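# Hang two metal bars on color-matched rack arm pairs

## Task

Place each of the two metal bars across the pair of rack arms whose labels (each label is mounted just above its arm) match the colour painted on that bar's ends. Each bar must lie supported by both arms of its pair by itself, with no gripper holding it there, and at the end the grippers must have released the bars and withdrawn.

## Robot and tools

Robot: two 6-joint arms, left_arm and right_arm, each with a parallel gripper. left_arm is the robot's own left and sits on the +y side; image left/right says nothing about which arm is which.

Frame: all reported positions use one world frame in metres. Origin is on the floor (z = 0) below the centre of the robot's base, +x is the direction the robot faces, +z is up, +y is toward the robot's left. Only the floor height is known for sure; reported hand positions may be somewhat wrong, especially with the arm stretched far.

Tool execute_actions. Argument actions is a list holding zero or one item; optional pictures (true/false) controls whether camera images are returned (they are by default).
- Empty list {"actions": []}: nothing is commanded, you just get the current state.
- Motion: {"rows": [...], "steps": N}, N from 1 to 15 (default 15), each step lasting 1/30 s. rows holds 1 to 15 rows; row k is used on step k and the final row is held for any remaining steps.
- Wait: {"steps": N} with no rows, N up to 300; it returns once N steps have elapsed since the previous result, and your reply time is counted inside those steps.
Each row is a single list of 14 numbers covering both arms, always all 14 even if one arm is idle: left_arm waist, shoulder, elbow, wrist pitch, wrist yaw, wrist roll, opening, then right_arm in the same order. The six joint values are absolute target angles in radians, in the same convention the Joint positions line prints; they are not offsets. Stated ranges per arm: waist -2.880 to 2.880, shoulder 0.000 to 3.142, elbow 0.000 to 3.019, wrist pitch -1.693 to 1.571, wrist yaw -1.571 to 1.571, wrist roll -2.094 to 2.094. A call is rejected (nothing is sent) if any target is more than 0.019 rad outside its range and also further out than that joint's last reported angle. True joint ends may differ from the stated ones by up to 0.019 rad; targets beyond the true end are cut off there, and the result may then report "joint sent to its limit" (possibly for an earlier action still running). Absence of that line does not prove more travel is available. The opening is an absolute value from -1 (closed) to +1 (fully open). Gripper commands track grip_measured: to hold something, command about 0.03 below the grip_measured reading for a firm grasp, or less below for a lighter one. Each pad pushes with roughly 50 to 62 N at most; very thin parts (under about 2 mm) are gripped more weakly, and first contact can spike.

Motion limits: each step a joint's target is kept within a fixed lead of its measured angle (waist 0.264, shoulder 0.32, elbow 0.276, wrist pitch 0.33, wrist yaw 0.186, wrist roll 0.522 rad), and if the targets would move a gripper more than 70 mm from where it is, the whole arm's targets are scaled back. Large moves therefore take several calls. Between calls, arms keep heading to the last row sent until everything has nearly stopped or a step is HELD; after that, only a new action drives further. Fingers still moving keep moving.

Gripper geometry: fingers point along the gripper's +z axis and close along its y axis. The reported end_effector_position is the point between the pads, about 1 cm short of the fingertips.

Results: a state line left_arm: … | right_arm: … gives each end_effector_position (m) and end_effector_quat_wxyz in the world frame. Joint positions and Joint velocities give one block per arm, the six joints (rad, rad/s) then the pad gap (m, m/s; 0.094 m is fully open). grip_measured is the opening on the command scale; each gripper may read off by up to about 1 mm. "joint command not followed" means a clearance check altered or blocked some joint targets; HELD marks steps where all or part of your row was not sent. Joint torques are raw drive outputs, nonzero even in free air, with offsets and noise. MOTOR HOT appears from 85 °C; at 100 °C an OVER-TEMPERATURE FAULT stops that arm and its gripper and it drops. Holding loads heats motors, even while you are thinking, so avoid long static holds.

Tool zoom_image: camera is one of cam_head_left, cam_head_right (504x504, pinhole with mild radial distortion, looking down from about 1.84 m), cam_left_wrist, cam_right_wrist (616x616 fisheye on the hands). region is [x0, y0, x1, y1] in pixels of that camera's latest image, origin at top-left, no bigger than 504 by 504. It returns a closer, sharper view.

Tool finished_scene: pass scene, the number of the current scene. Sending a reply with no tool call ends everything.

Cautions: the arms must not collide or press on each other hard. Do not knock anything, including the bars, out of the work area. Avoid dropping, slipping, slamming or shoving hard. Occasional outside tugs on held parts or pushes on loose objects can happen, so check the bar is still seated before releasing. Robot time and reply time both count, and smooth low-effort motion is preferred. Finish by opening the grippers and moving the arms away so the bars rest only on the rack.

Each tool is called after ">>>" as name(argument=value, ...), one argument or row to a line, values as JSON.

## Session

>>> execute_actions(
  actions=[],
)

Scene clock: 0.00 s of 6000.00 s.
left_arm: end_effector_position=(+0.5951, +0.2675, +1.4128) grip_measured=+1.000 end_effector_quat_wxyz=(+0.267, -0.000, +0.964, +0.012) | right_arm: end_effector_position=(+0.5897, -0.2502, +1.4050) grip_measured=+1.000 end_effector_quat_wxyz=(+0.256, -0.005, +0.967, +0.015)
Joint positions: left_arm=[-1.71   0.833  0.82   0.384 -0.113  0.125  0.094] | right_arm=[-1.403  0.85   0.824  0.369  0.086 -0.129  0.094]
Joint velocities: left_arm=[ 0.005 -0.015 -0.012 -0.002 -0.037  0.051  0.   ] | right_arm=[-0.005 -0.034 -0.007 -0.007  0.095  0.022  0.   ]
Joint torques (N m, as the arm reports them, + toward a larger angle): no reading

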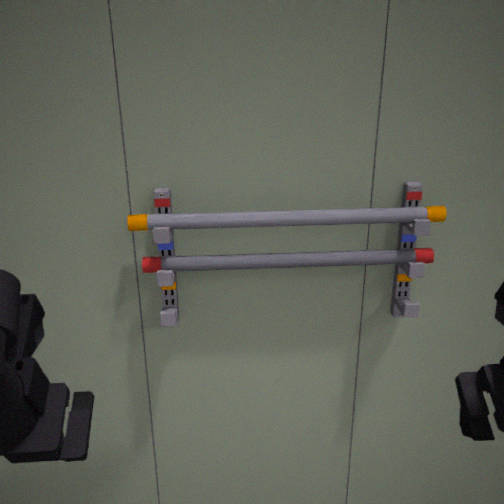

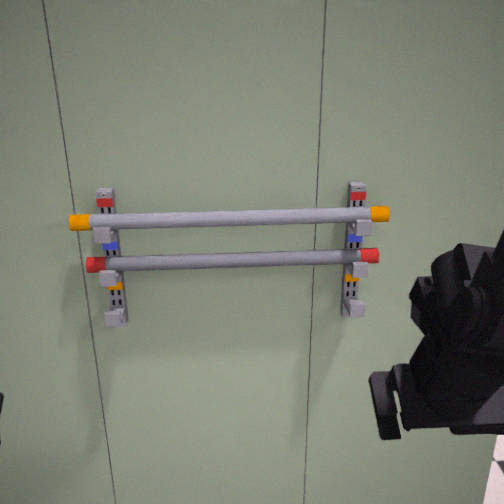

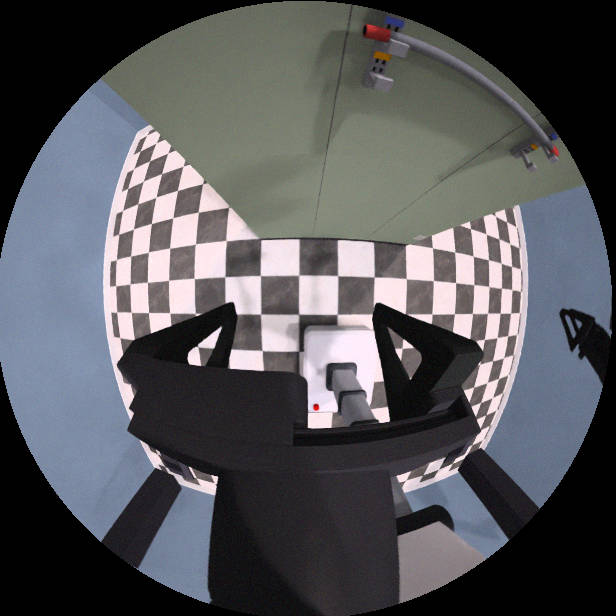

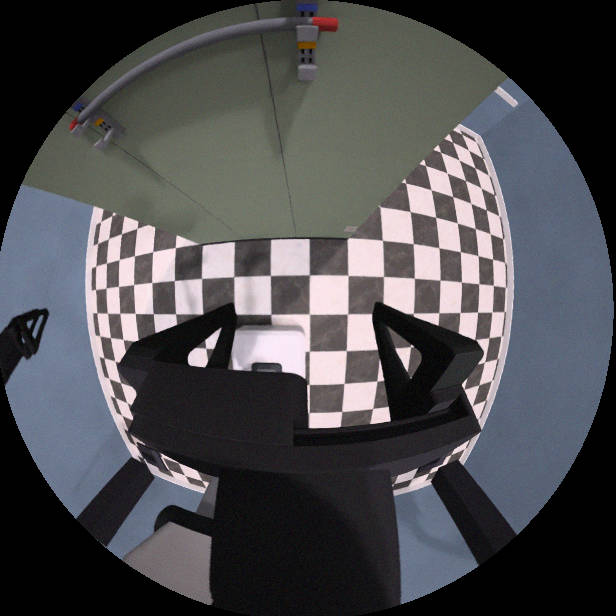

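>>> zoom_image(
  camera="cam_left_wrist",
  region=[340, 0, 600, 200],
)

>>> zoom_image(
  camera="cam_right_wrist",
  region=[50, 0, 370, 170],
)

>>> zoom_image(
  camera="cam_head_left",
  region=[110, 170, 250, 340],
)

>>> zoom_image(
  camera="cam_head_left",
  region=[340, 170, 480, 340],
)

Region (340, 0, 600, 200) of cam_left_wrist's 616x616 image, scaled by 1.938, with more detail than that image has; it fills the top 388 rows of this view, and the rest is white.

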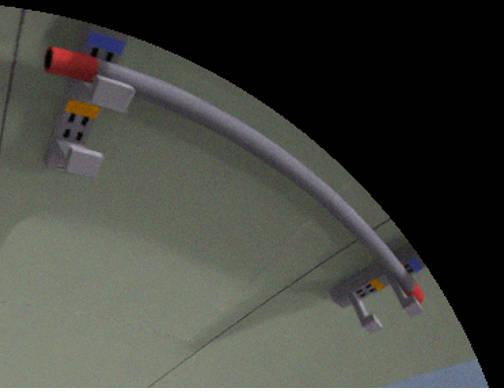

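Region (50, 0, 370, 170) of cam_right_wrist's 616x616 image, scaled by 1.575, with more detail than that image has; it fills the top 268 rows of this view, and the rest is white.

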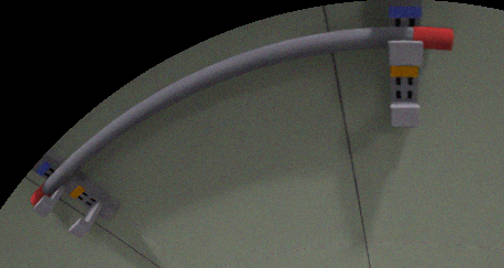

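Region (110, 170, 250, 340) of cam_head_left's 504x504 image, scaled by 2.965, with more detail than that image has; it fills the left 415 columns of this view, and the rest is white.

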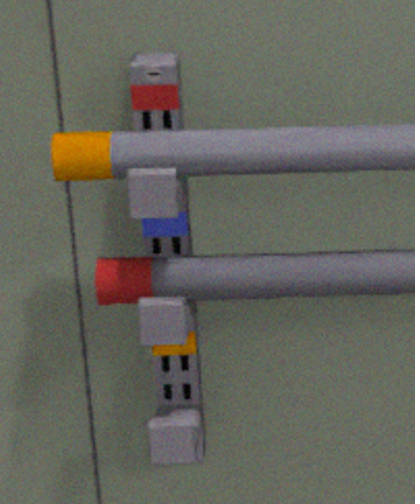

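Region (340, 170, 480, 340) of cam_head_left's 504x504 image, scaled by 2.965, with more detail than that image has; it fills the left 415 columns of this view, and the rest is white.

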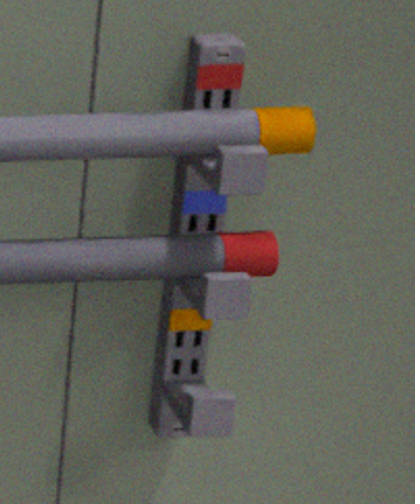

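>>> execute_actions(
  actions=[
    {"rows":[[-1.716,0.838,0.827,0.391,-0.113,0.115,0.95,-1.398,0.853,0.83,0.376,0.087,-0.118,0.95],[-1.729,0.848,0.842,0.404,-0.114,0.096,0.9,-1.389,0.86,0.843,0.389,0.088,-0.095,0.9],[-1.749,0.863,0.863,0.425,-0.116,0.068,0.85,-1.376,0.871,0.861,0.41,0.09,-0.062,0.85],[-1.771,0.881,0.889,0.449,-0.117,0.034,0.8,-1.36,0.883,0.883,0.433,0.092,-0.022,0.8],[-1.793,0.898,0.914,0.472,-0.119,0.001,0.75,-1.344,0.895,0.904,0.457,0.095,0.017,0.75],[-1.819,0.918,0.943,0.5,-0.121,-0.038,0.7,-1.326,0.909,0.929,0.484,0.097,0.062,0.7],[-1.845,0.938,0.972,0.527,-0.123,-0.076,0.65,-1.308,0.923,0.954,0.511,0.1,0.107,0.65],[-1.871,0.958,1.001,0.554,-0.125,-0.114,0.6,-1.29,0.937,0.979,0.539,0.103,0.152,0.6],[-1.896,0.978,1.029,0.581,-0.126,-0.153,0.55,-1.271,0.951,1.004,0.566,0.105,0.197,0.55],[-1.922,0.998,1.058,0.608,-0.128,-0.191,0.5,-1.253,0.965,1.028,0.593,0.108,0.242,0.5],[-1.948,1.018,1.087,0.636,-0.13,-0.229,0.45,-1.235,0.978,1.053,0.62,0.11,0.287,0.45],[-1.973,1.038,1.116,0.663,-0.132,-0.267,0.4,-1.217,0.992,1.078,0.647,0.113,0.332,0.4],[-1.999,1.058,1.145,0.69,-0.134,-0.306,0.4,-1.199,1.006,1.103,0.674,0.116,0.377,0.4],[-2.025,1.078,1.174,0.717,-0.136,-0.344,0.4,-1.181,1.02,1.127,0.701,0.118,0.422,0.4],[-2.05,1.099,1.203,0.744,-0.137,-0.382,0.4,-1.162,1.034,1.152,0.728,0.121,0.467,0.4]]},
  ],
  pictures=false,
)

>>> execute_actions(
  actions=[
    {"rows":[[-2.076,1.119,1.232,0.772,-0.139,-0.42,0.4,-1.144,1.048,1.177,0.755,0.124,0.512,0.4],[-2.102,1.139,1.26,0.799,-0.141,-0.459,0.4,-1.126,1.062,1.202,0.783,0.126,0.557,0.4],[-2.127,1.159,1.289,0.826,-0.143,-0.497,0.4,-1.108,1.076,1.226,0.81,0.129,0.602,0.4],[-2.153,1.179,1.318,0.853,-0.145,-0.535,0.4,-1.09,1.089,1.251,0.837,0.132,0.647,0.4],[-2.179,1.199,1.347,0.88,-0.147,-0.574,0.4,-1.072,1.103,1.276,0.864,0.134,0.692,0.4],[-2.204,1.219,1.376,0.908,-0.148,-0.612,0.4,-1.053,1.117,1.301,0.891,0.137,0.736,0.4],[-2.23,1.239,1.405,0.935,-0.15,-0.65,0.4,-1.035,1.131,1.325,0.918,0.139,0.781,0.4],[-2.256,1.259,1.434,0.962,-0.152,-0.688,0.4,-1.017,1.145,1.35,0.945,0.142,0.826,0.4],[-2.278,1.276,1.459,0.986,-0.154,-0.722,0.4,-1.001,1.157,1.372,0.969,0.144,0.866,0.4],[-2.297,1.291,1.481,1.006,-0.155,-0.751,0.4,-0.988,1.168,1.39,0.989,0.146,0.899,0.4],[-2.313,1.304,1.499,1.023,-0.156,-0.775,0.4,-0.976,1.176,1.406,1.006,0.148,0.928,0.4],[-2.326,1.314,1.513,1.037,-0.157,-0.794,0.4,-0.967,1.183,1.418,1.02,0.149,0.95,0.4],[-2.339,1.324,1.528,1.05,-0.158,-0.813,0.4,-0.958,1.19,1.431,1.033,0.151,0.973,0.4],[-2.346,1.329,1.535,1.057,-0.159,-0.822,0.4,-0.954,1.194,1.437,1.04,0.151,0.984,0.4],[-2.352,1.334,1.542,1.064,-0.159,-0.832,0.4,-0.949,1.197,1.443,1.047,0.152,0.995,0.4]]},
  ],
  pictures=false,
)

>>> execute_actions(
  actions=[
    {"steps":10},
  ],
)

Scene clock: 33.70 s of 6000.00 s.
left_arm: end_effector_position=(+0.7561, +0.1557, +1.4469) grip_measured=+0.403 end_effector_quat_wxyz=(-0.422, +0.221, -0.862, +0.174) | right_arm: end_effector_position=(+0.7420, -0.1832, +1.4453) grip_measured=+0.403 end_effector_quat_wxyz=(+0.414, +0.232, +0.865, +0.163)
Joint positions: left_arm=[-1.996  1.046  1.138  0.666 -0.132 -0.219  0.066] | right_arm=[-1.208  1.008  1.091  0.654  0.117  0.276  0.066]
Joint velocities: left_arm=[-0.757  0.542  0.808  0.818  0.022 -1.048 -0.001] | right_arm=[0.532 0.347 0.681 0.808 0.154 1.253 0.001]
Joint torques (N m, as the arm reports them, + toward a larger angle): left_arm=[ -2.14 -17.13   3.53   1.57   0.22  -0.08] | right_arm=[  3.24 -15.88   4.01   1.77  -0.16   0.04]
Steps of this call (steps 1 to 90: nothing new was sent; then 30.20 s passed at rest; steps 91 to 105: all 15 steps of this action). Readings (joint positions):
91: left_arm=[-1.710 0.833 0.820 0.384 -0.113 0.125] | right_arm=[-1.403 0.850 0.824 0.369 0.086 -0.129]
92: left_arm=[-1.711 0.833 0.820 0.384 -0.113 0.122] | right_arm=[-1.403 0.851 0.824 0.370 0.086 -0.125]
94: left_arm=[-1.722 0.838 0.827 0.395 -0.115 0.102] | right_arm=[-1.399 0.857 0.830 0.383 0.090 -0.102]
98: left_arm=[-1.804 0.899 0.913 0.475 -0.122 0.013] | right_arm=[-1.345 0.907 0.902 0.464 0.100 0.002]
105: the state above

Scene clock: 34.20 s of 6000.00 s.
left_arm: end_effector_position=(+0.8725, +0.0369, +1.5419) grip_measured=+0.402 end_effector_quat_wxyz=(-0.461, +0.502, -0.586, +0.438) | right_arm: end_effector_position=(+0.8692, -0.1272, +1.5426) grip_measured=+0.403 end_effector_quat_wxyz=(+0.478, +0.517, +0.574, +0.418)
Joint positions: left_arm=[-2.335  1.31   1.505  1.019 -0.153 -0.732  0.066] | right_arm=[-0.972  1.185  1.406  1.008  0.148  0.878  0.066]
Joint velocities: left_arm=[-0.317  0.22   0.261  0.31   0.022 -0.593 -0.001] | right_arm=[ 0.2    0.151  0.217  0.295 -0.022  0.755  0.001]
Joint torques (N m, as the arm reports them, + toward a larger angle): left_arm=[ -5.16 -16.28   4.21   1.61   0.36   0.  ] | right_arm=[  5.21 -17.28   5.05   1.92  -0.28  -0.01]
Steps of this call (steps 1 to 15: all 15 steps of this action). Readings (joint positions):
1: left_arm=[-2.021 1.065 1.166 0.693 -0.134 -0.256] | right_arm=[-1.191 1.019 1.115 0.682 0.119 0.319]
2: left_arm=[-2.046 1.084 1.194 0.721 -0.136 -0.293] | right_arm=[-1.173 1.032 1.139 0.709 0.122 0.362]
4: left_arm=[-2.096 1.123 1.249 0.775 -0.140 -0.367] | right_arm=[-1.138 1.057 1.188 0.764 0.128 0.449]
8: left_arm=[-2.196 1.204 1.363 0.883 -0.147 -0.518] | right_arm=[-1.067 1.113 1.285 0.871 0.138 0.626]
15: the state above

Scene clock: 34.53 s of 6000.00 s.
left_arm: end_effector_position=(+0.8739, +0.0323, +1.5463) grip_measured=+0.402 end_effector_quat_wxyz=(-0.446, +0.530, -0.554, +0.462) | right_arm: end_effector_position=(+0.8722, -0.1267, +1.5475) grip_measured=+0.403 end_effector_quat_wxyz=(+0.463, +0.545, +0.539, +0.445)
Joint positions: left_arm=[-2.35   1.323  1.516  1.041 -0.156 -0.813  0.066] | right_arm=[-0.964  1.192  1.416  1.028  0.15   0.973  0.066]
Joint velocities: left_arm=[-0.015 -0.005  0.022 -0.017  0.007 -0.095  0.001] | right_arm=[-0.005  0.005 -0.002  0.007  0.022  0.007 -0.001]
Joint torques (N m, as the arm reports them, + toward a larger angle): left_arm=[ -5.61 -16.12   4.51   1.61   0.45  -0.02] | right_arm=[  5.54 -16.88   5.3    2.02  -0.33  -0.01]
Steps of this call (steps 1 to 10: the robot went on to your last target). Readings (joint positions):
1: left_arm=[-2.343 1.316 1.512 1.027 -0.153 -0.750] | right_arm=[-0.967 1.189 1.412 1.016 0.149 0.899]
2: left_arm=[-2.348 1.320 1.515 1.032 -0.153 -0.764] | right_arm=[-0.964 1.191 1.415 1.021 0.149 0.916]
4: left_arm=[-2.350 1.322 1.516 1.037 -0.154 -0.786] | right_arm=[-0.964 1.192 1.416 1.025 0.150 0.941]
8: left_arm=[-2.350 1.323 1.516 1.041 -0.156 -0.808] | right_arm=[-0.964 1.192 1.416 1.028 0.150 0.967]
10: the state above
camera_calibration (this result's frames):
cam_left_wrist: T_world_to_cam=[[0.177383, -0.0184107, 0.98397, -1.67014], [-0.601878, -0.793076, 0.0936632, 0.413919], [0.778639, -0.608844, -0.151759, -0.300249], [0, 0, 0, 1]] pos_world=[0.779167, 0.114716, 1.55903]
cam_right_wrist: T_world_to_cam=[[-0.170029, -0.00219678, -0.985437, 1.67143], [-0.558323, 0.824224, 0.0944964, 0.446041], [0.812013, 0.566259, -0.141368, -0.292299], [0, 0, 0, 1]] pos_world=[0.770577, -0.19845, 1.56362]

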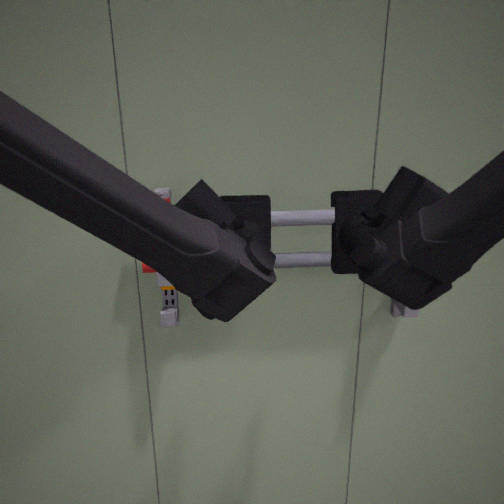

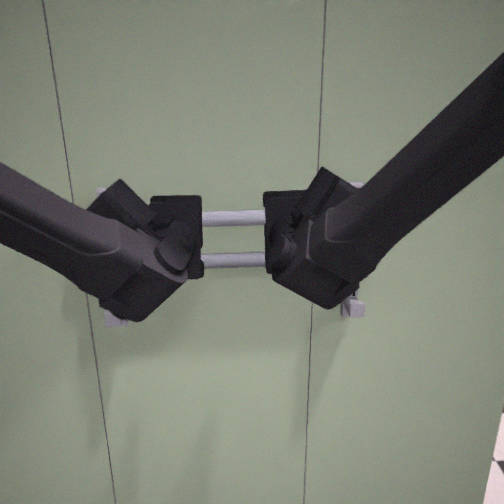

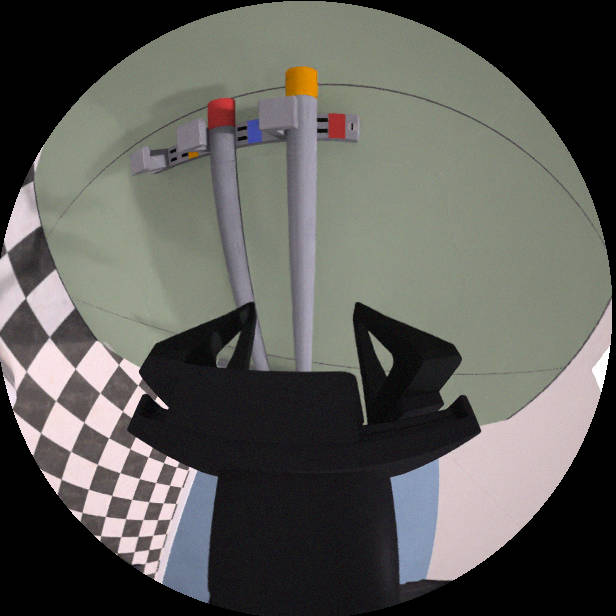

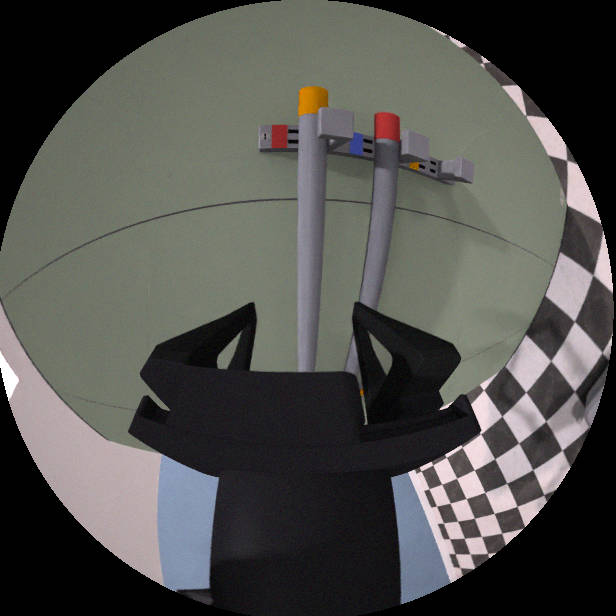

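>>> execute_actions(
  actions=[
    {"rows":[[-2.335,1.334,1.542,1.026,-0.153,-0.832,0.4,-0.977,1.197,1.443,1.022,0.148,0.995,0.4],[-2.333,1.339,1.556,1.018,-0.153,-0.834,0.4,-0.978,1.203,1.456,1.014,0.148,0.996,0.4],[-2.331,1.347,1.576,1.005,-0.152,-0.836,0.4,-0.98,1.211,1.476,1.003,0.147,0.999,0.4],[-2.327,1.357,1.603,0.988,-0.151,-0.839,0.4,-0.983,1.222,1.502,0.988,0.146,1.001,0.4],[-2.324,1.367,1.631,0.971,-0.15,-0.842,0.4,-0.985,1.233,1.528,0.973,0.145,1.004,0.4],[-2.321,1.378,1.658,0.955,-0.149,-0.846,0.4,-0.988,1.244,1.555,0.958,0.145,1.007,0.4],[-2.317,1.388,1.685,0.938,-0.148,-0.849,0.4,-0.99,1.255,1.581,0.943,0.144,1.01,0.4],[-2.314,1.399,1.713,0.921,-0.147,-0.852,0.4,-0.993,1.267,1.607,0.928,0.143,1.013,0.4],[-2.311,1.41,1.74,0.904,-0.146,-0.855,0.4,-0.995,1.279,1.633,0.912,0.142,1.016,0.4],[-2.307,1.421,1.767,0.887,-0.145,-0.858,0.35,-0.997,1.291,1.659,0.897,0.141,1.019,0.35],[-2.304,1.433,1.794,0.871,-0.144,-0.862,0.3,-1.0,1.303,1.686,0.882,0.141,1.022,0.3],[-2.301,1.444,1.822,0.854,-0.143,-0.865,0.25,-1.002,1.316,1.712,0.867,0.14,1.025,0.25],[-2.297,1.456,1.849,0.837,-0.142,-0.868,0.2,-1.005,1.328,1.738,0.852,0.139,1.027,0.2],[-2.295,1.464,1.869,0.824,-0.141,-0.87,0.15,-1.007,1.337,1.758,0.841,0.138,1.03,0.15],[-2.293,1.47,1.883,0.816,-0.141,-0.872,0.1,-1.008,1.343,1.771,0.833,0.138,1.031,0.1]]},
  ],
  pictures=false,
)

>>> execute_actions(
  actions=[
    {"steps":10},
  ],
)

Scene clock: 44.53 s of 6000.00 s.
left_arm: end_effector_position=(+0.9515, +0.0388, +1.5383) grip_measured=+0.128 end_effector_quat_wxyz=(-0.452, +0.532, -0.546, +0.464) | right_arm: end_effector_position=(+0.9439, -0.1231, +1.5301) grip_measured=+0.128 end_effector_quat_wxyz=(+0.461, +0.548, +0.534, +0.449)
Joint positions: left_arm=[-2.314  1.432  1.826  0.857 -0.145 -0.852  0.053] | right_arm=[-0.989  1.321  1.711  0.862  0.141  1.011  0.053]
Joint velocities: left_arm=[ 0.083  0.239  0.628 -0.398  0.037 -0.081 -0.052] | right_arm=[-0.073  0.298  0.593 -0.369  0.066  0.051 -0.052]
Joint torques (N m, as the arm reports them, + toward a larger angle): left_arm=[ -4.68 -17.77   5.12   0.51   0.71  -0.05] | right_arm=[  3.82 -19.4    6.01   1.25  -0.46   0.  ]
Steps of this call (steps 1 to 30: the robot went on to your last target; steps 31 to 90: nothing new was sent; then 6.50 s passed at rest; steps 91 to 105: all 15 steps of this action). Readings (joint positions):
91: left_arm=[-2.350 1.323 1.516 1.041 -0.156 -0.823] | right_arm=[-0.964 1.192 1.416 1.028 0.150 0.984]
92: left_arm=[-2.350 1.323 1.518 1.040 -0.156 -0.823] | right_arm=[-0.964 1.192 1.417 1.026 0.150 0.985]
94: left_arm=[-2.349 1.327 1.533 1.027 -0.156 -0.825] | right_arm=[-0.964 1.198 1.433 1.015 0.150 0.986]
98: left_arm=[-2.340 1.362 1.634 0.969 -0.151 -0.833] | right_arm=[-0.970 1.240 1.530 0.964 0.146 0.993]
105: the state above

Scene clock: 44.87 s of 6000.00 s.
left_arm: end_effector_position=(+0.9568, +0.0369, +1.5325) grip_measured=+0.103 end_effector_quat_wxyz=(-0.448, +0.533, -0.548, +0.463) | right_arm: end_effector_position=(+0.9482, -0.1195, +1.5218) grip_measured=+0.103 end_effector_quat_wxyz=(+0.455, +0.550, +0.538, +0.449)
Joint positions: left_arm=[-2.307  1.448  1.857  0.832 -0.145 -0.862  0.052] | right_arm=[-0.993  1.341  1.739  0.839  0.14   1.02   0.052]
Joint velocities: left_arm=[ 0.005  0.015 -0.022 -0.007 -0.095 -0.081  0.001] | right_arm=[-0.015 -0.015  0.002  0.007  0.007  0.022  0.001]
Joint torques (N m, as the arm reports them, + toward a larger angle): left_arm=[ -4.93 -17.64   5.61   0.4    0.71  -0.02] | right_arm=[  3.94 -19.42   6.58   1.12  -0.46   0.  ]
Steps of this call (steps 1 to 10: the robot went on to your last target). Readings (joint positions):
1: left_arm=[-2.311 1.438 1.844 0.846 -0.145 -0.854] | right_arm=[-0.991 1.329 1.727 0.852 0.141 1.013]
2: left_arm=[-2.309 1.443 1.854 0.840 -0.145 -0.856] | right_arm=[-0.992 1.335 1.736 0.847 0.140 1.015]
4: left_arm=[-2.307 1.445 1.857 0.835 -0.145 -0.858] | right_arm=[-0.993 1.338 1.739 0.841 0.140 1.017]
8: left_arm=[-2.307 1.447 1.857 0.832 -0.145 -0.861] | right_arm=[-0.993 1.341 1.739 0.839 0.140 1.019]
10: the state above
camera_calibration (this result's frames):
cam_left_wrist: T_world_to_cam=[[0.171139, -0.00805055, 0.985214, -1.66744], [-0.59338, -0.799112, 0.0965447, 0.456473], [0.786519, -0.601129, -0.141536, -0.387581], [0, 0, 0, 1]] pos_world=[0.861065, 0.118363, 1.54386]
cam_right_wrist: T_world_to_cam=[[-0.177913, 0.0156613, -0.983922, 1.66635], [-0.559841, 0.82068, 0.114293, 0.455837], [0.809275, 0.571174, -0.137241, -0.364772], [0, 0, 0, 1]] pos_world=[0.846862, -0.191845, 1.5374]

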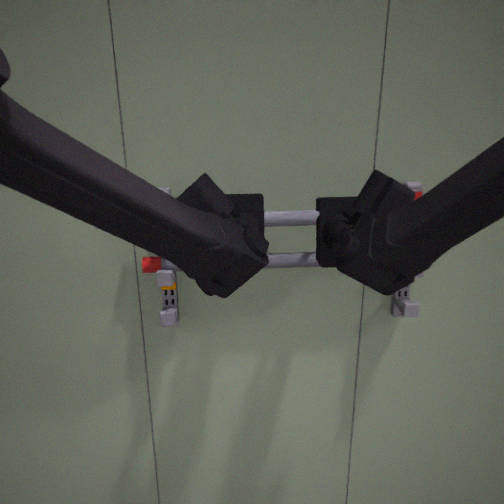

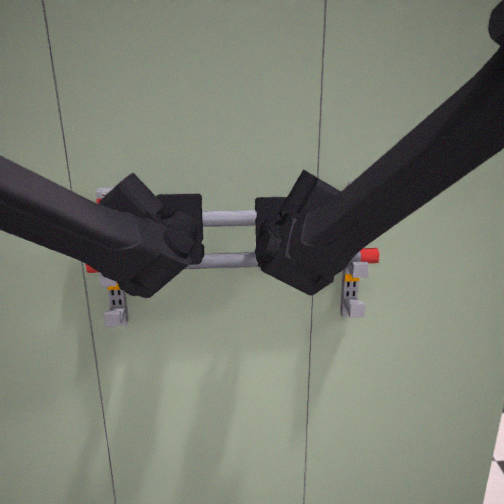

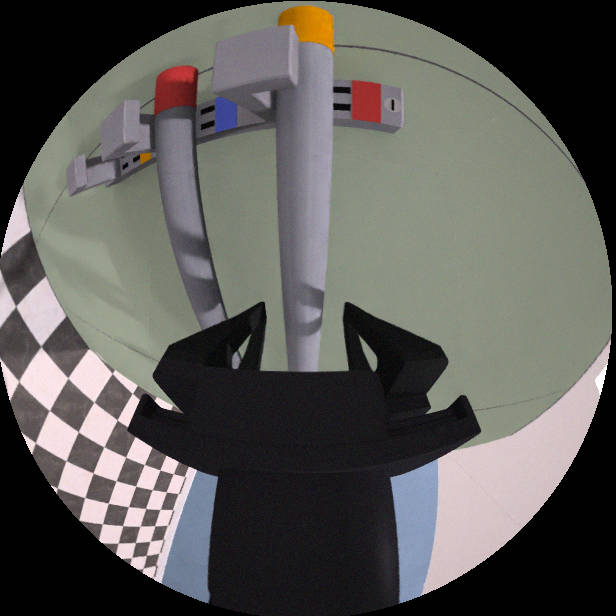

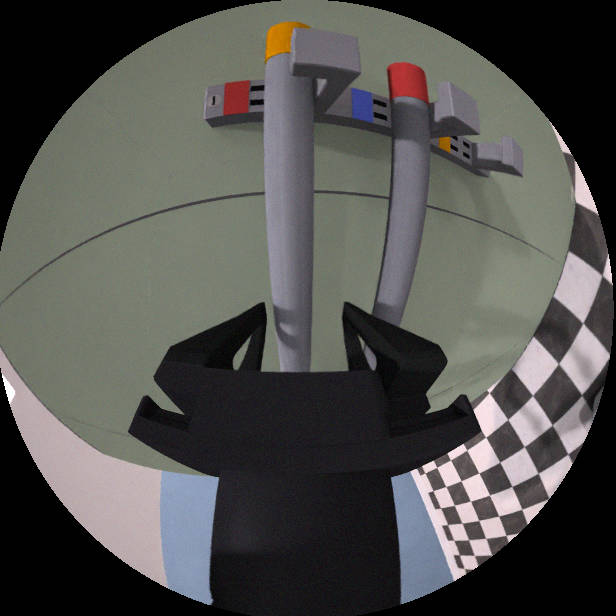

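>>> execute_actions(
  actions=[
    {"rows":[[-2.293,1.465,1.886,0.825,-0.141,-0.872,0.05,-1.008,1.338,1.78,0.838,0.138,1.031,0.08],[-2.293,1.46,1.888,0.83,-0.141,-0.872,-0.02,-1.008,1.335,1.788,0.84,0.138,1.031,0.03],[-2.293,1.46,1.888,0.83,-0.141,-0.872,-0.09,-1.008,1.335,1.792,0.84,0.138,1.031,-0.04],[-2.293,1.46,1.888,0.83,-0.141,-0.872,-0.16,-1.008,1.335,1.792,0.84,0.138,1.031,-0.11],[-2.293,1.46,1.888,0.83,-0.141,-0.872,-0.23,-1.008,1.335,1.792,0.84,0.138,1.031,-0.18],[-2.293,1.46,1.888,0.83,-0.141,-0.872,-0.29,-1.008,1.335,1.792,0.84,0.138,1.031,-0.25],[-2.293,1.46,1.888,0.83,-0.141,-0.872,-0.34,-1.008,1.335,1.792,0.84,0.138,1.031,-0.31],[-2.293,1.46,1.888,0.83,-0.141,-0.872,-0.38,-1.008,1.335,1.792,0.84,0.138,1.031,-0.36],[-2.293,1.46,1.888,0.83,-0.141,-0.872,-0.41,-1.008,1.335,1.792,0.84,0.138,1.031,-0.4],[-2.293,1.46,1.888,0.83,-0.141,-0.872,-0.44,-1.008,1.335,1.792,0.84,0.138,1.031,-0.43],[-2.293,1.46,1.888,0.83,-0.141,-0.872,-0.47,-1.008,1.335,1.792,0.84,0.138,1.031,-0.46],[-2.293,1.46,1.888,0.83,-0.141,-0.872,-0.5,-1.008,1.335,1.792,0.84,0.138,1.031,-0.49],[-2.293,1.46,1.888,0.83,-0.141,-0.872,-0.53,-1.008,1.335,1.792,0.84,0.138,1.031,-0.52]],"steps":15},
  ],
)

Scene clock: 50.90 s of 6000.00 s.
left_arm: end_effector_position=(+0.9566, +0.0367, +1.5317) grip_measured=-0.502 end_effector_quat_wxyz=(-0.447, +0.534, -0.548, +0.463) | right_arm: end_effector_position=(+0.9550, -0.1245, +1.5288) grip_measured=-0.483 end_effector_quat_wxyz=(+0.462, +0.550, +0.531, +0.451)
Joint positions: left_arm=[-2.307  1.449  1.857  0.831 -0.145 -0.863  0.023] | right_arm=[-0.994  1.341  1.759  0.839  0.141  1.021  0.024]
Joint velocities: left_arm=[-0.015  0.015 -0.007 -0.012  0.051  0.007 -0.   ] | right_arm=[-0.015  0.005  0.002 -0.002 -0.022 -0.007  0.   ]
Joint torques (N m, as the arm reports them, + toward a larger angle): left_arm=[ -5.07 -19.03   5.96   0.85   0.68  -0.04] | right_arm=[  3.93 -20.43   6.81   1.45  -0.45   0.03]
Steps of this call (steps 1 to 30: the robot went on to your last target; steps 31 to 90: nothing new was sent; then 2.53 s passed at rest; steps 91 to 105: all 15 steps of this action). Readings (joint positions):
91: left_arm=[-2.307 1.449 1.857 0.831 -0.145 -0.863] | right_arm=[-0.993 1.341 1.740 0.839 0.140 1.021]
92: left_arm=[-2.307 1.449 1.857 0.831 -0.145 -0.863] | right_arm=[-0.993 1.341 1.741 0.839 0.140 1.021]
94: left_arm=[-2.307 1.449 1.857 0.831 -0.145 -0.863] | right_arm=[-0.993 1.341 1.747 0.839 0.140 1.021]
98: left_arm=[-2.307 1.449 1.857 0.831 -0.145 -0.863] | right_arm=[-0.993 1.341 1.759 0.839 0.140 1.021]
105: the state above
camera_calibration (this result's frames):
cam_left_wrist: T_world_to_cam=[[0.172084, -0.00743311, 0.985054, -1.66731], [-0.59358, -0.798827, 0.0976676, 0.45472], [0.786162, -0.601515, -0.141877, -0.386746], [0, 0, 0, 1]] pos_world=[0.860875, 0.118215, 1.54311]
cam_right_wrist: T_world_to_cam=[[-0.161835, 0.0180076, -0.986654, 1.66371], [-0.552402, 0.826849, 0.105698, 0.46975], [0.817717, 0.562135, -0.123866, -0.396165], [0, 0, 0, 1]] pos_world=[0.852688, -0.195674, 1.54278]

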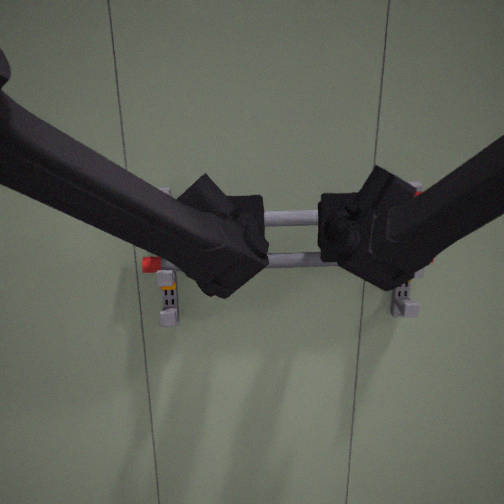

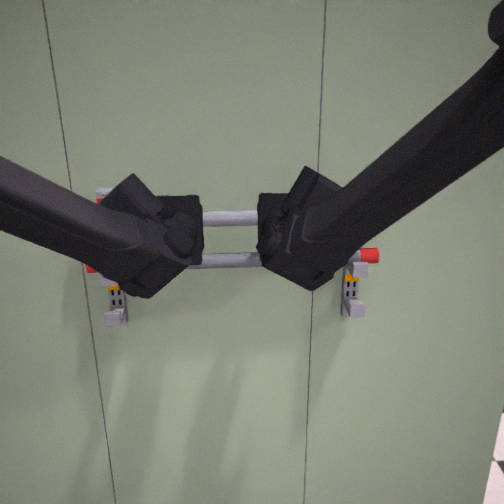

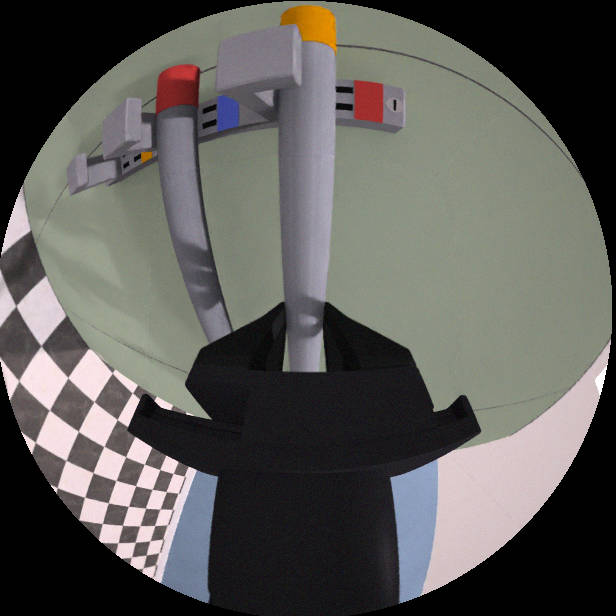

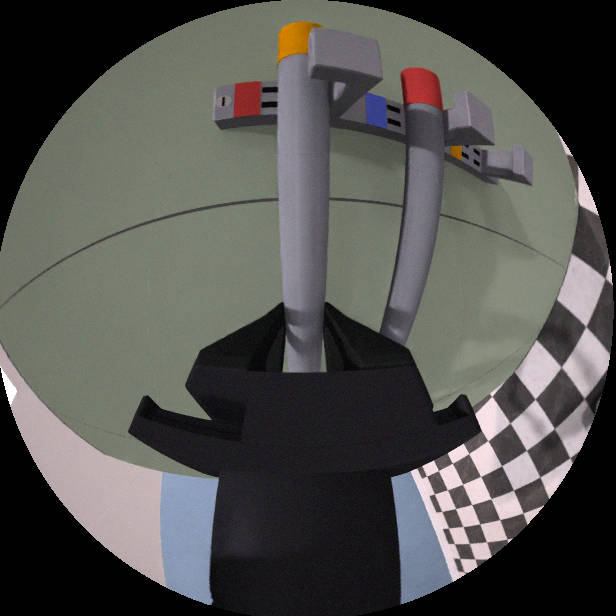

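>>> execute_actions(
  actions=[
    {"rows":[[-2.299,1.45,1.887,0.834,-0.139,-0.868,-0.545,-1.002,1.326,1.791,0.845,0.137,1.027,-0.525],[-2.305,1.441,1.886,0.839,-0.138,-0.865,-0.545,-0.996,1.318,1.79,0.85,0.136,1.024,-0.525],[-2.311,1.431,1.885,0.843,-0.136,-0.861,-0.545,-0.99,1.309,1.789,0.855,0.134,1.02,-0.525],[-2.316,1.421,1.883,0.847,-0.135,-0.858,-0.545,-0.984,1.3,1.787,0.859,0.133,1.016,-0.525],[-2.322,1.412,1.882,0.852,-0.133,-0.854,-0.545,-0.978,1.292,1.786,0.864,0.132,1.013,-0.525],[-2.328,1.402,1.881,0.856,-0.132,-0.851,-0.545,-0.972,1.283,1.785,0.869,0.131,1.009,-0.525],[-2.332,1.398,1.878,0.856,-0.133,-0.847,-0.545,-0.968,1.278,1.782,0.868,0.132,1.006,-0.525],[-2.336,1.394,1.875,0.855,-0.135,-0.843,-0.545,-0.965,1.274,1.779,0.867,0.133,1.002,-0.525],[-2.34,1.39,1.872,0.855,-0.136,-0.839,-0.545,-0.961,1.269,1.776,0.866,0.134,0.999,-0.525],[-2.344,1.386,1.869,0.854,-0.138,-0.836,-0.545,-0.958,1.265,1.774,0.865,0.136,0.995,-0.525],[-2.348,1.381,1.866,0.854,-0.139,-0.832,-0.545,-0.954,1.26,1.771,0.863,0.137,0.992,-0.525],[-2.352,1.377,1.863,0.853,-0.14,-0.828,-0.545,-0.95,1.255,1.768,0.862,0.138,0.988,-0.525],[-2.356,1.373,1.86,0.853,-0.142,-0.824,-0.545,-0.947,1.251,1.765,0.861,0.139,0.985,-0.525],[-2.36,1.369,1.857,0.852,-0.143,-0.82,-0.545,-0.943,1.246,1.762,0.86,0.14,0.981,-0.525]],"steps":15},
  ],
  pictures=false,
)

>>> execute_actions(
  actions=[
    {"steps":10},
  ],
  pictures=false,
)

Scene clock: 57.40 s of 6000.00 s.
left_arm: end_effector_position=(+0.9571, +0.0366, +1.5447) grip_measured=-0.502 end_effector_quat_wxyz=(-0.449, +0.533, -0.547, +0.464) | right_arm: end_effector_position=(+0.9557, -0.1261, +1.5420) grip_measured=-0.483 end_effector_quat_wxyz=(+0.464, +0.549, +0.528, +0.451)
Joint positions: left_arm=[-2.327  1.429  1.843  0.831 -0.149 -0.843  0.023] | right_arm=[-0.978  1.319  1.746  0.839  0.146  1.005  0.024]
Joint velocities: left_arm=[-0.142 -0.112 -0.11  -0.007 -0.007  0.095  0.   ] | right_arm=[ 0.103 -0.171 -0.105  0.022 -0.037 -0.081  0.001]
Joint torques (N m, as the arm reports them, + toward a larger angle): left_arm=[ -7.93 -23.96   5.1    1.6    0.84   0.1 ] | right_arm=[  7.32 -24.91   5.94   2.11  -0.63  -0.21]
Steps of this call (steps 1 to 15: the robot went on to your last target; steps 16 to 90: nothing new was sent; then 3.00 s passed at rest; steps 91 to 105: all 15 steps of this action). Readings (joint positions):
91: left_arm=[-2.307 1.449 1.857 0.831 -0.145 -0.863] | right_arm=[-0.994 1.341 1.759 0.839 0.141 1.021]
92: left_arm=[-2.307 1.449 1.857 0.831 -0.144 -0.863] | right_arm=[-0.994 1.341 1.759 0.839 0.140 1.021]
94: left_arm=[-2.307 1.449 1.857 0.831 -0.143 -0.863] | right_arm=[-0.994 1.341 1.759 0.839 0.140 1.021]
98: left_arm=[-2.308 1.447 1.857 0.831 -0.141 -0.861] | right_arm=[-0.993 1.339 1.759 0.839 0.138 1.019]
105: the state above

Scene clock: 57.73 s of 6000.00 s.
left_arm: end_effector_position=(+0.9571, +0.0364, +1.5505) grip_measured=-0.502 end_effector_quat_wxyz=(-0.449, +0.532, -0.547, +0.465) | right_arm: end_effector_position=(+0.9557, -0.1267, +1.5480) grip_measured=-0.483 end_effector_quat_wxyz=(+0.465, +0.549, +0.528, +0.451)
Joint positions: left_arm=[-2.336  1.421  1.837  0.831 -0.15  -0.834  0.023] | right_arm=[-0.97   1.309  1.739  0.839  0.148  0.996  0.024]
Joint velocities: left_arm=[-0.015  0.005  0.002 -0.007 -0.007  0.007  0.001] | right_arm=[-0.005 -0.005 -0.002 -0.027  0.066  0.037 -0.001]
Joint torques (N m, as the arm reports them, + toward a larger angle): left_arm=[ -7.67 -23.67   5.15   1.57   0.87   0.16] | right_arm=[  7.45 -24.71   6.05   2.11  -0.68  -0.26]
Steps of this call (steps 1 to 10: the robot went on to your last target). Readings (joint positions):
1: left_arm=[-2.331 1.426 1.841 0.831 -0.149 -0.839] | right_arm=[-0.975 1.315 1.743 0.839 0.147 1.002]
2: left_arm=[-2.334 1.423 1.838 0.831 -0.150 -0.837] | right_arm=[-0.972 1.312 1.741 0.839 0.147 0.999]
4: left_arm=[-2.336 1.421 1.837 0.831 -0.150 -0.835] | right_arm=[-0.970 1.309 1.739 0.839 0.148 0.997]
8: left_arm=[-2.336 1.421 1.837 0.831 -0.150 -0.834] | right_arm=[-0.970 1.309 1.739 0.839 0.148 0.996]
10: the state above

>>> execute_actions(
  actions=[
    {"rows":[[-2.365,1.365,1.854,0.856,-0.145,-0.816,-0.545,-0.939,1.241,1.759,0.862,0.141,0.977,-0.525],[-2.369,1.36,1.851,0.859,-0.146,-0.812,-0.545,-0.935,1.236,1.756,0.865,0.143,0.973,-0.525],[-2.374,1.356,1.849,0.863,-0.148,-0.808,-0.545,-0.931,1.232,1.754,0.867,0.144,0.97,-0.525],[-2.378,1.352,1.846,0.867,-0.149,-0.803,-0.545,-0.926,1.227,1.751,0.869,0.145,0.966,-0.525],[-2.383,1.347,1.843,0.87,-0.151,-0.799,-0.545,-0.922,1.222,1.748,0.872,0.147,0.962,-0.525],[-2.387,1.343,1.84,0.874,-0.152,-0.795,-0.545,-0.918,1.217,1.745,0.874,0.148,0.958,-0.525]],"steps":9},
  ],
  pictures=false,
)

>>> execute_actions(
  actions=[
    {"rows":[[-2.387,1.34,1.83,0.881,-0.152,-0.795,-0.545,-0.918,1.214,1.735,0.88,0.148,0.958,-0.525],[-2.388,1.334,1.814,0.892,-0.152,-0.794,-0.545,-0.917,1.208,1.72,0.891,0.148,0.957,-0.525],[-2.389,1.326,1.791,0.907,-0.153,-0.793,-0.545,-0.917,1.2,1.697,0.905,0.148,0.957,-0.525],[-2.39,1.317,1.765,0.925,-0.153,-0.792,-0.545,-0.916,1.19,1.672,0.922,0.148,0.956,-0.525],[-2.391,1.309,1.738,0.943,-0.153,-0.791,-0.545,-0.916,1.182,1.647,0.938,0.149,0.956,-0.525],[-2.392,1.3,1.712,0.961,-0.154,-0.79,-0.545,-0.915,1.173,1.621,0.955,0.149,0.955,-0.525],[-2.393,1.292,1.686,0.979,-0.154,-0.789,-0.545,-0.914,1.164,1.596,0.972,0.149,0.955,-0.525],[-2.394,1.283,1.66,0.997,-0.154,-0.788,-0.545,-0.914,1.155,1.571,0.988,0.149,0.954,-0.525],[-2.395,1.275,1.633,1.014,-0.155,-0.787,-0.545,-0.913,1.147,1.545,1.005,0.149,0.954,-0.525],[-2.396,1.268,1.607,1.032,-0.155,-0.786,-0.545,-0.912,1.139,1.52,1.022,0.149,0.953,-0.525],[-2.397,1.26,1.581,1.05,-0.155,-0.785,-0.545,-0.912,1.131,1.495,1.038,0.15,0.952,-0.525],[-2.398,1.252,1.555,1.068,-0.155,-0.784,-0.545,-0.911,1.123,1.469,1.055,0.15,0.952,-0.525],[-2.399,1.247,1.535,1.081,-0.156,-0.783,-0.545,-0.911,1.117,1.45,1.067,0.15,0.951,-0.525],[-2.4,1.243,1.522,1.09,-0.156,-0.782,-0.545,-0.91,1.113,1.438,1.076,0.15,0.951,-0.525],[-2.4,1.24,1.512,1.097,-0.156,-0.782,-0.545,-0.91,1.11,1.428,1.082,0.15,0.951,-0.525]]},
  ],
  pictures=false,
)

>>> execute_actions(
  actions=[
    {"steps":9},
  ],
)

Scene clock: 66.63 s of 6000.00 s.
left_arm: end_effector_position=(+0.9569, +0.0367, +1.5643) grip_measured=-0.502 end_effector_quat_wxyz=(-0.450, +0.533, -0.546, +0.465) | right_arm: end_effector_position=(+0.9556, -0.1271, +1.5621) grip_measured=-0.483 end_effector_quat_wxyz=(+0.467, +0.549, +0.526, +0.452)
Joint positions: left_arm=[-2.36   1.399  1.82   0.833 -0.159 -0.811  0.023] | right_arm=[-0.948  1.285  1.724  0.839  0.155  0.977  0.024]
Joint velocities: left_arm=[-0.093 -0.073 -0.042  0.007  0.037  0.022 -0.002] | right_arm=[ 0.083 -0.093 -0.071  0.007 -0.066 -0.125 -0.001]
Joint torques (N m, as the arm reports them, + toward a larger angle): left_arm=[ -7.57 -23.11   5.27   2.32   0.87   0.12] | right_arm=[  7.42 -24.05   6.17   2.57  -0.64  -0.14]
Steps of this call (steps 1 to 30: the robot went on to your last target; steps 31 to 90: nothing new was sent; then 5.60 s passed at rest; steps 91 to 99: all 9 steps of this action). Readings (joint positions):
91: left_arm=[-2.336 1.421 1.837 0.831 -0.151 -0.834] | right_arm=[-0.970 1.308 1.739 0.839 0.148 0.996]
92: left_arm=[-2.337 1.420 1.836 0.831 -0.151 -0.833] | right_arm=[-0.969 1.308 1.738 0.839 0.149 0.995]
94: left_arm=[-2.341 1.417 1.834 0.831 -0.153 -0.829] | right_arm=[-0.965 1.305 1.736 0.839 0.151 0.991]
98: left_arm=[-2.357 1.402 1.822 0.833 -0.158 -0.814] | right_arm=[-0.951 1.289 1.726 0.839 0.154 0.980]
99: the state above

Scene clock: 67.13 s of 6000.00 s.
left_arm: end_effector_position=(+0.8848, +0.0351, +1.5765) grip_measured=-0.502 end_effector_quat_wxyz=(-0.452, +0.529, -0.542, +0.472) | right_arm: end_effector_position=(+0.8846, -0.1262, +1.5753) grip_measured=-0.483 end_effector_quat_wxyz=(+0.469, +0.543, +0.524, +0.458)
Joint positions: left_arm=[-2.39   1.294  1.526  1.035 -0.151 -0.786  0.023] | right_arm=[-0.924  1.171  1.438  1.023  0.145  0.952  0.024]
Joint velocities: left_arm=[-0.015 -0.132 -0.471  0.359  0.022  0.037 -0.   ] | right_arm=[-0.005 -0.112 -0.466  0.33  -0.037  0.037  0.001]
Joint torques (N m, as the arm reports them, + toward a larger angle): left_arm=[ -6.32 -20.65   3.82   1.98   0.45   0.07] | right_arm=[  5.77 -21.48   4.75   2.47  -0.27  -0.11]
Steps of this call (steps 1 to 15: all 15 steps of this action). Readings (joint positions):
1: left_arm=[-2.362 1.397 1.818 0.834 -0.158 -0.809] | right_arm=[-0.946 1.283 1.721 0.839 0.155 0.974]
2: left_arm=[-2.364 1.395 1.815 0.838 -0.157 -0.808] | right_arm=[-0.944 1.279 1.718 0.841 0.152 0.972]
4: left_arm=[-2.371 1.384 1.794 0.856 -0.151 -0.803] | right_arm=[-0.938 1.267 1.697 0.856 0.146 0.966]
8: left_arm=[-2.386 1.344 1.698 0.918 -0.149 -0.791] | right_arm=[-0.926 1.224 1.605 0.914 0.143 0.955]
15: the state above

Scene clock: 67.43 s of 6000.00 s.
left_arm: end_effector_position=(+0.8780, +0.0354, +1.5758) grip_measured=-0.502 end_effector_quat_wxyz=(-0.453, +0.529, -0.541, +0.471) | right_arm: end_effector_position=(+0.8778, -0.1258, +1.5744) grip_measured=-0.483 end_effector_quat_wxyz=(+0.470, +0.543, +0.524, +0.458)
Joint positions: left_arm=[-2.39   1.288  1.503  1.055 -0.152 -0.784  0.023] | right_arm=[-0.923  1.166  1.415  1.042  0.146  0.951  0.024]
Joint velocities: left_arm=[ 0.005 -0.005 -0.017 -0.007 -0.037  0.022 -0.001] | right_arm=[-0.005 -0.015  0.007  0.012  0.037  0.037 -0.001]
Joint torques (N m, as the arm reports them, + toward a larger angle): left_arm=[ -6.08 -20.61   3.4    2.22   0.48   0.06] | right_arm=[  5.65 -21.63   4.33   2.74  -0.24  -0.1 ]
Steps of this call (steps 1 to 9: the robot went on to your last target). Readings (joint positions):
1: left_arm=[-2.390 1.290 1.513 1.045 -0.152 -0.786] | right_arm=[-0.924 1.168 1.425 1.032 0.146 0.952]
2: left_arm=[-2.390 1.289 1.505 1.051 -0.152 -0.786] | right_arm=[-0.924 1.166 1.418 1.038 0.146 0.952]
4: left_arm=[-2.390 1.289 1.503 1.055 -0.152 -0.785] | right_arm=[-0.924 1.166 1.415 1.042 0.146 0.952]
8: left_arm=[-2.390 1.288 1.503 1.055 -0.152 -0.784] | right_arm=[-0.923 1.166 1.415 1.042 0.146 0.951]
9: the state above
camera_calibration (this result's frames):
cam_left_wrist: T_world_to_cam=[[0.146825, -0.00299793, 0.989158, -1.68167], [-0.59629, -0.798139, 0.0860907, 0.423306], [0.789228, -0.602466, -0.118974, -0.358246], [0, 0, 0, 1]] pos_world=[0.782061, 0.116985, 1.58437]
cam_right_wrist: T_world_to_cam=[[-0.133488, 0.0186154, -0.990876, 1.67807], [-0.554684, 0.827151, 0.0902648, 0.449692], [0.821284, 0.561672, -0.100089, -0.367227], [0, 0, 0, 1]] pos_world=[0.775036, -0.19694, 1.58541]

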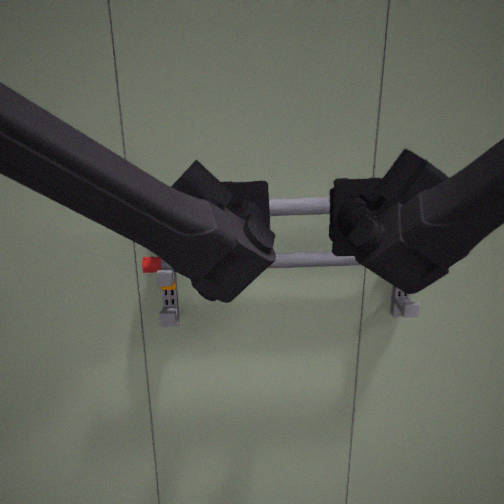

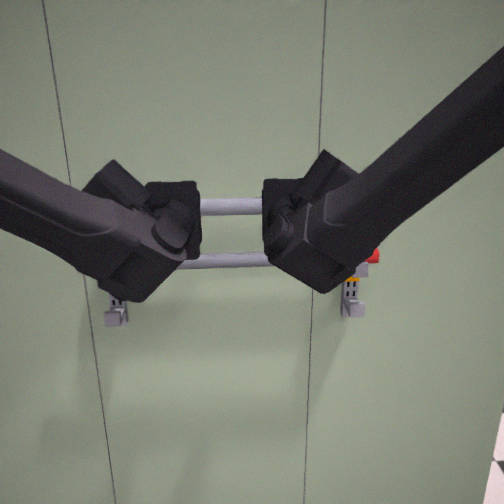

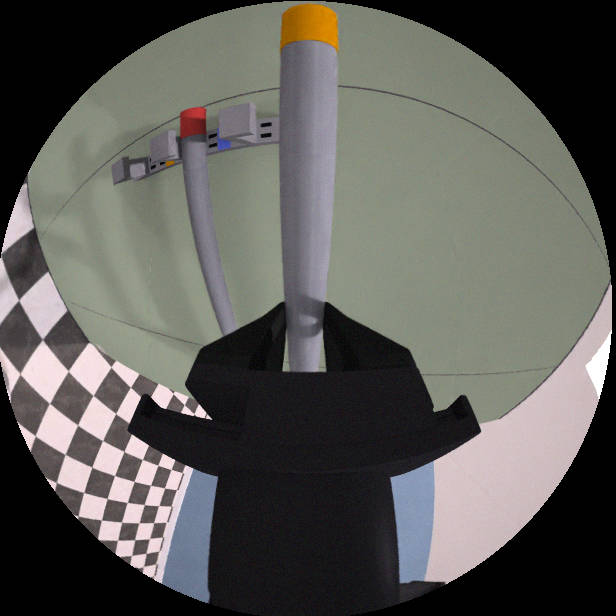

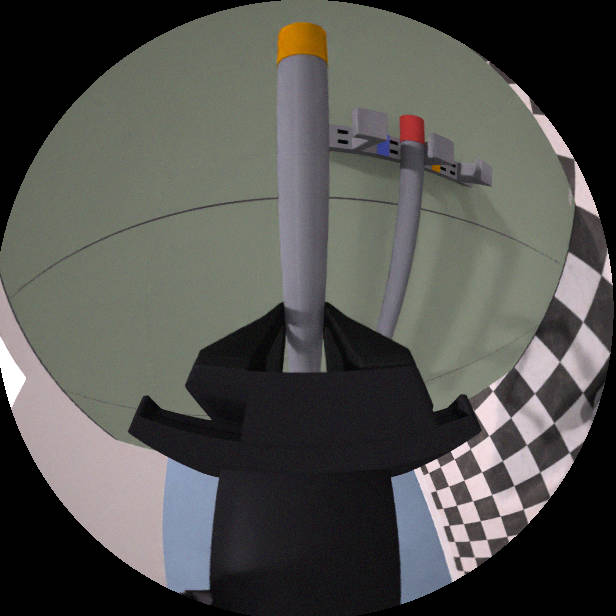

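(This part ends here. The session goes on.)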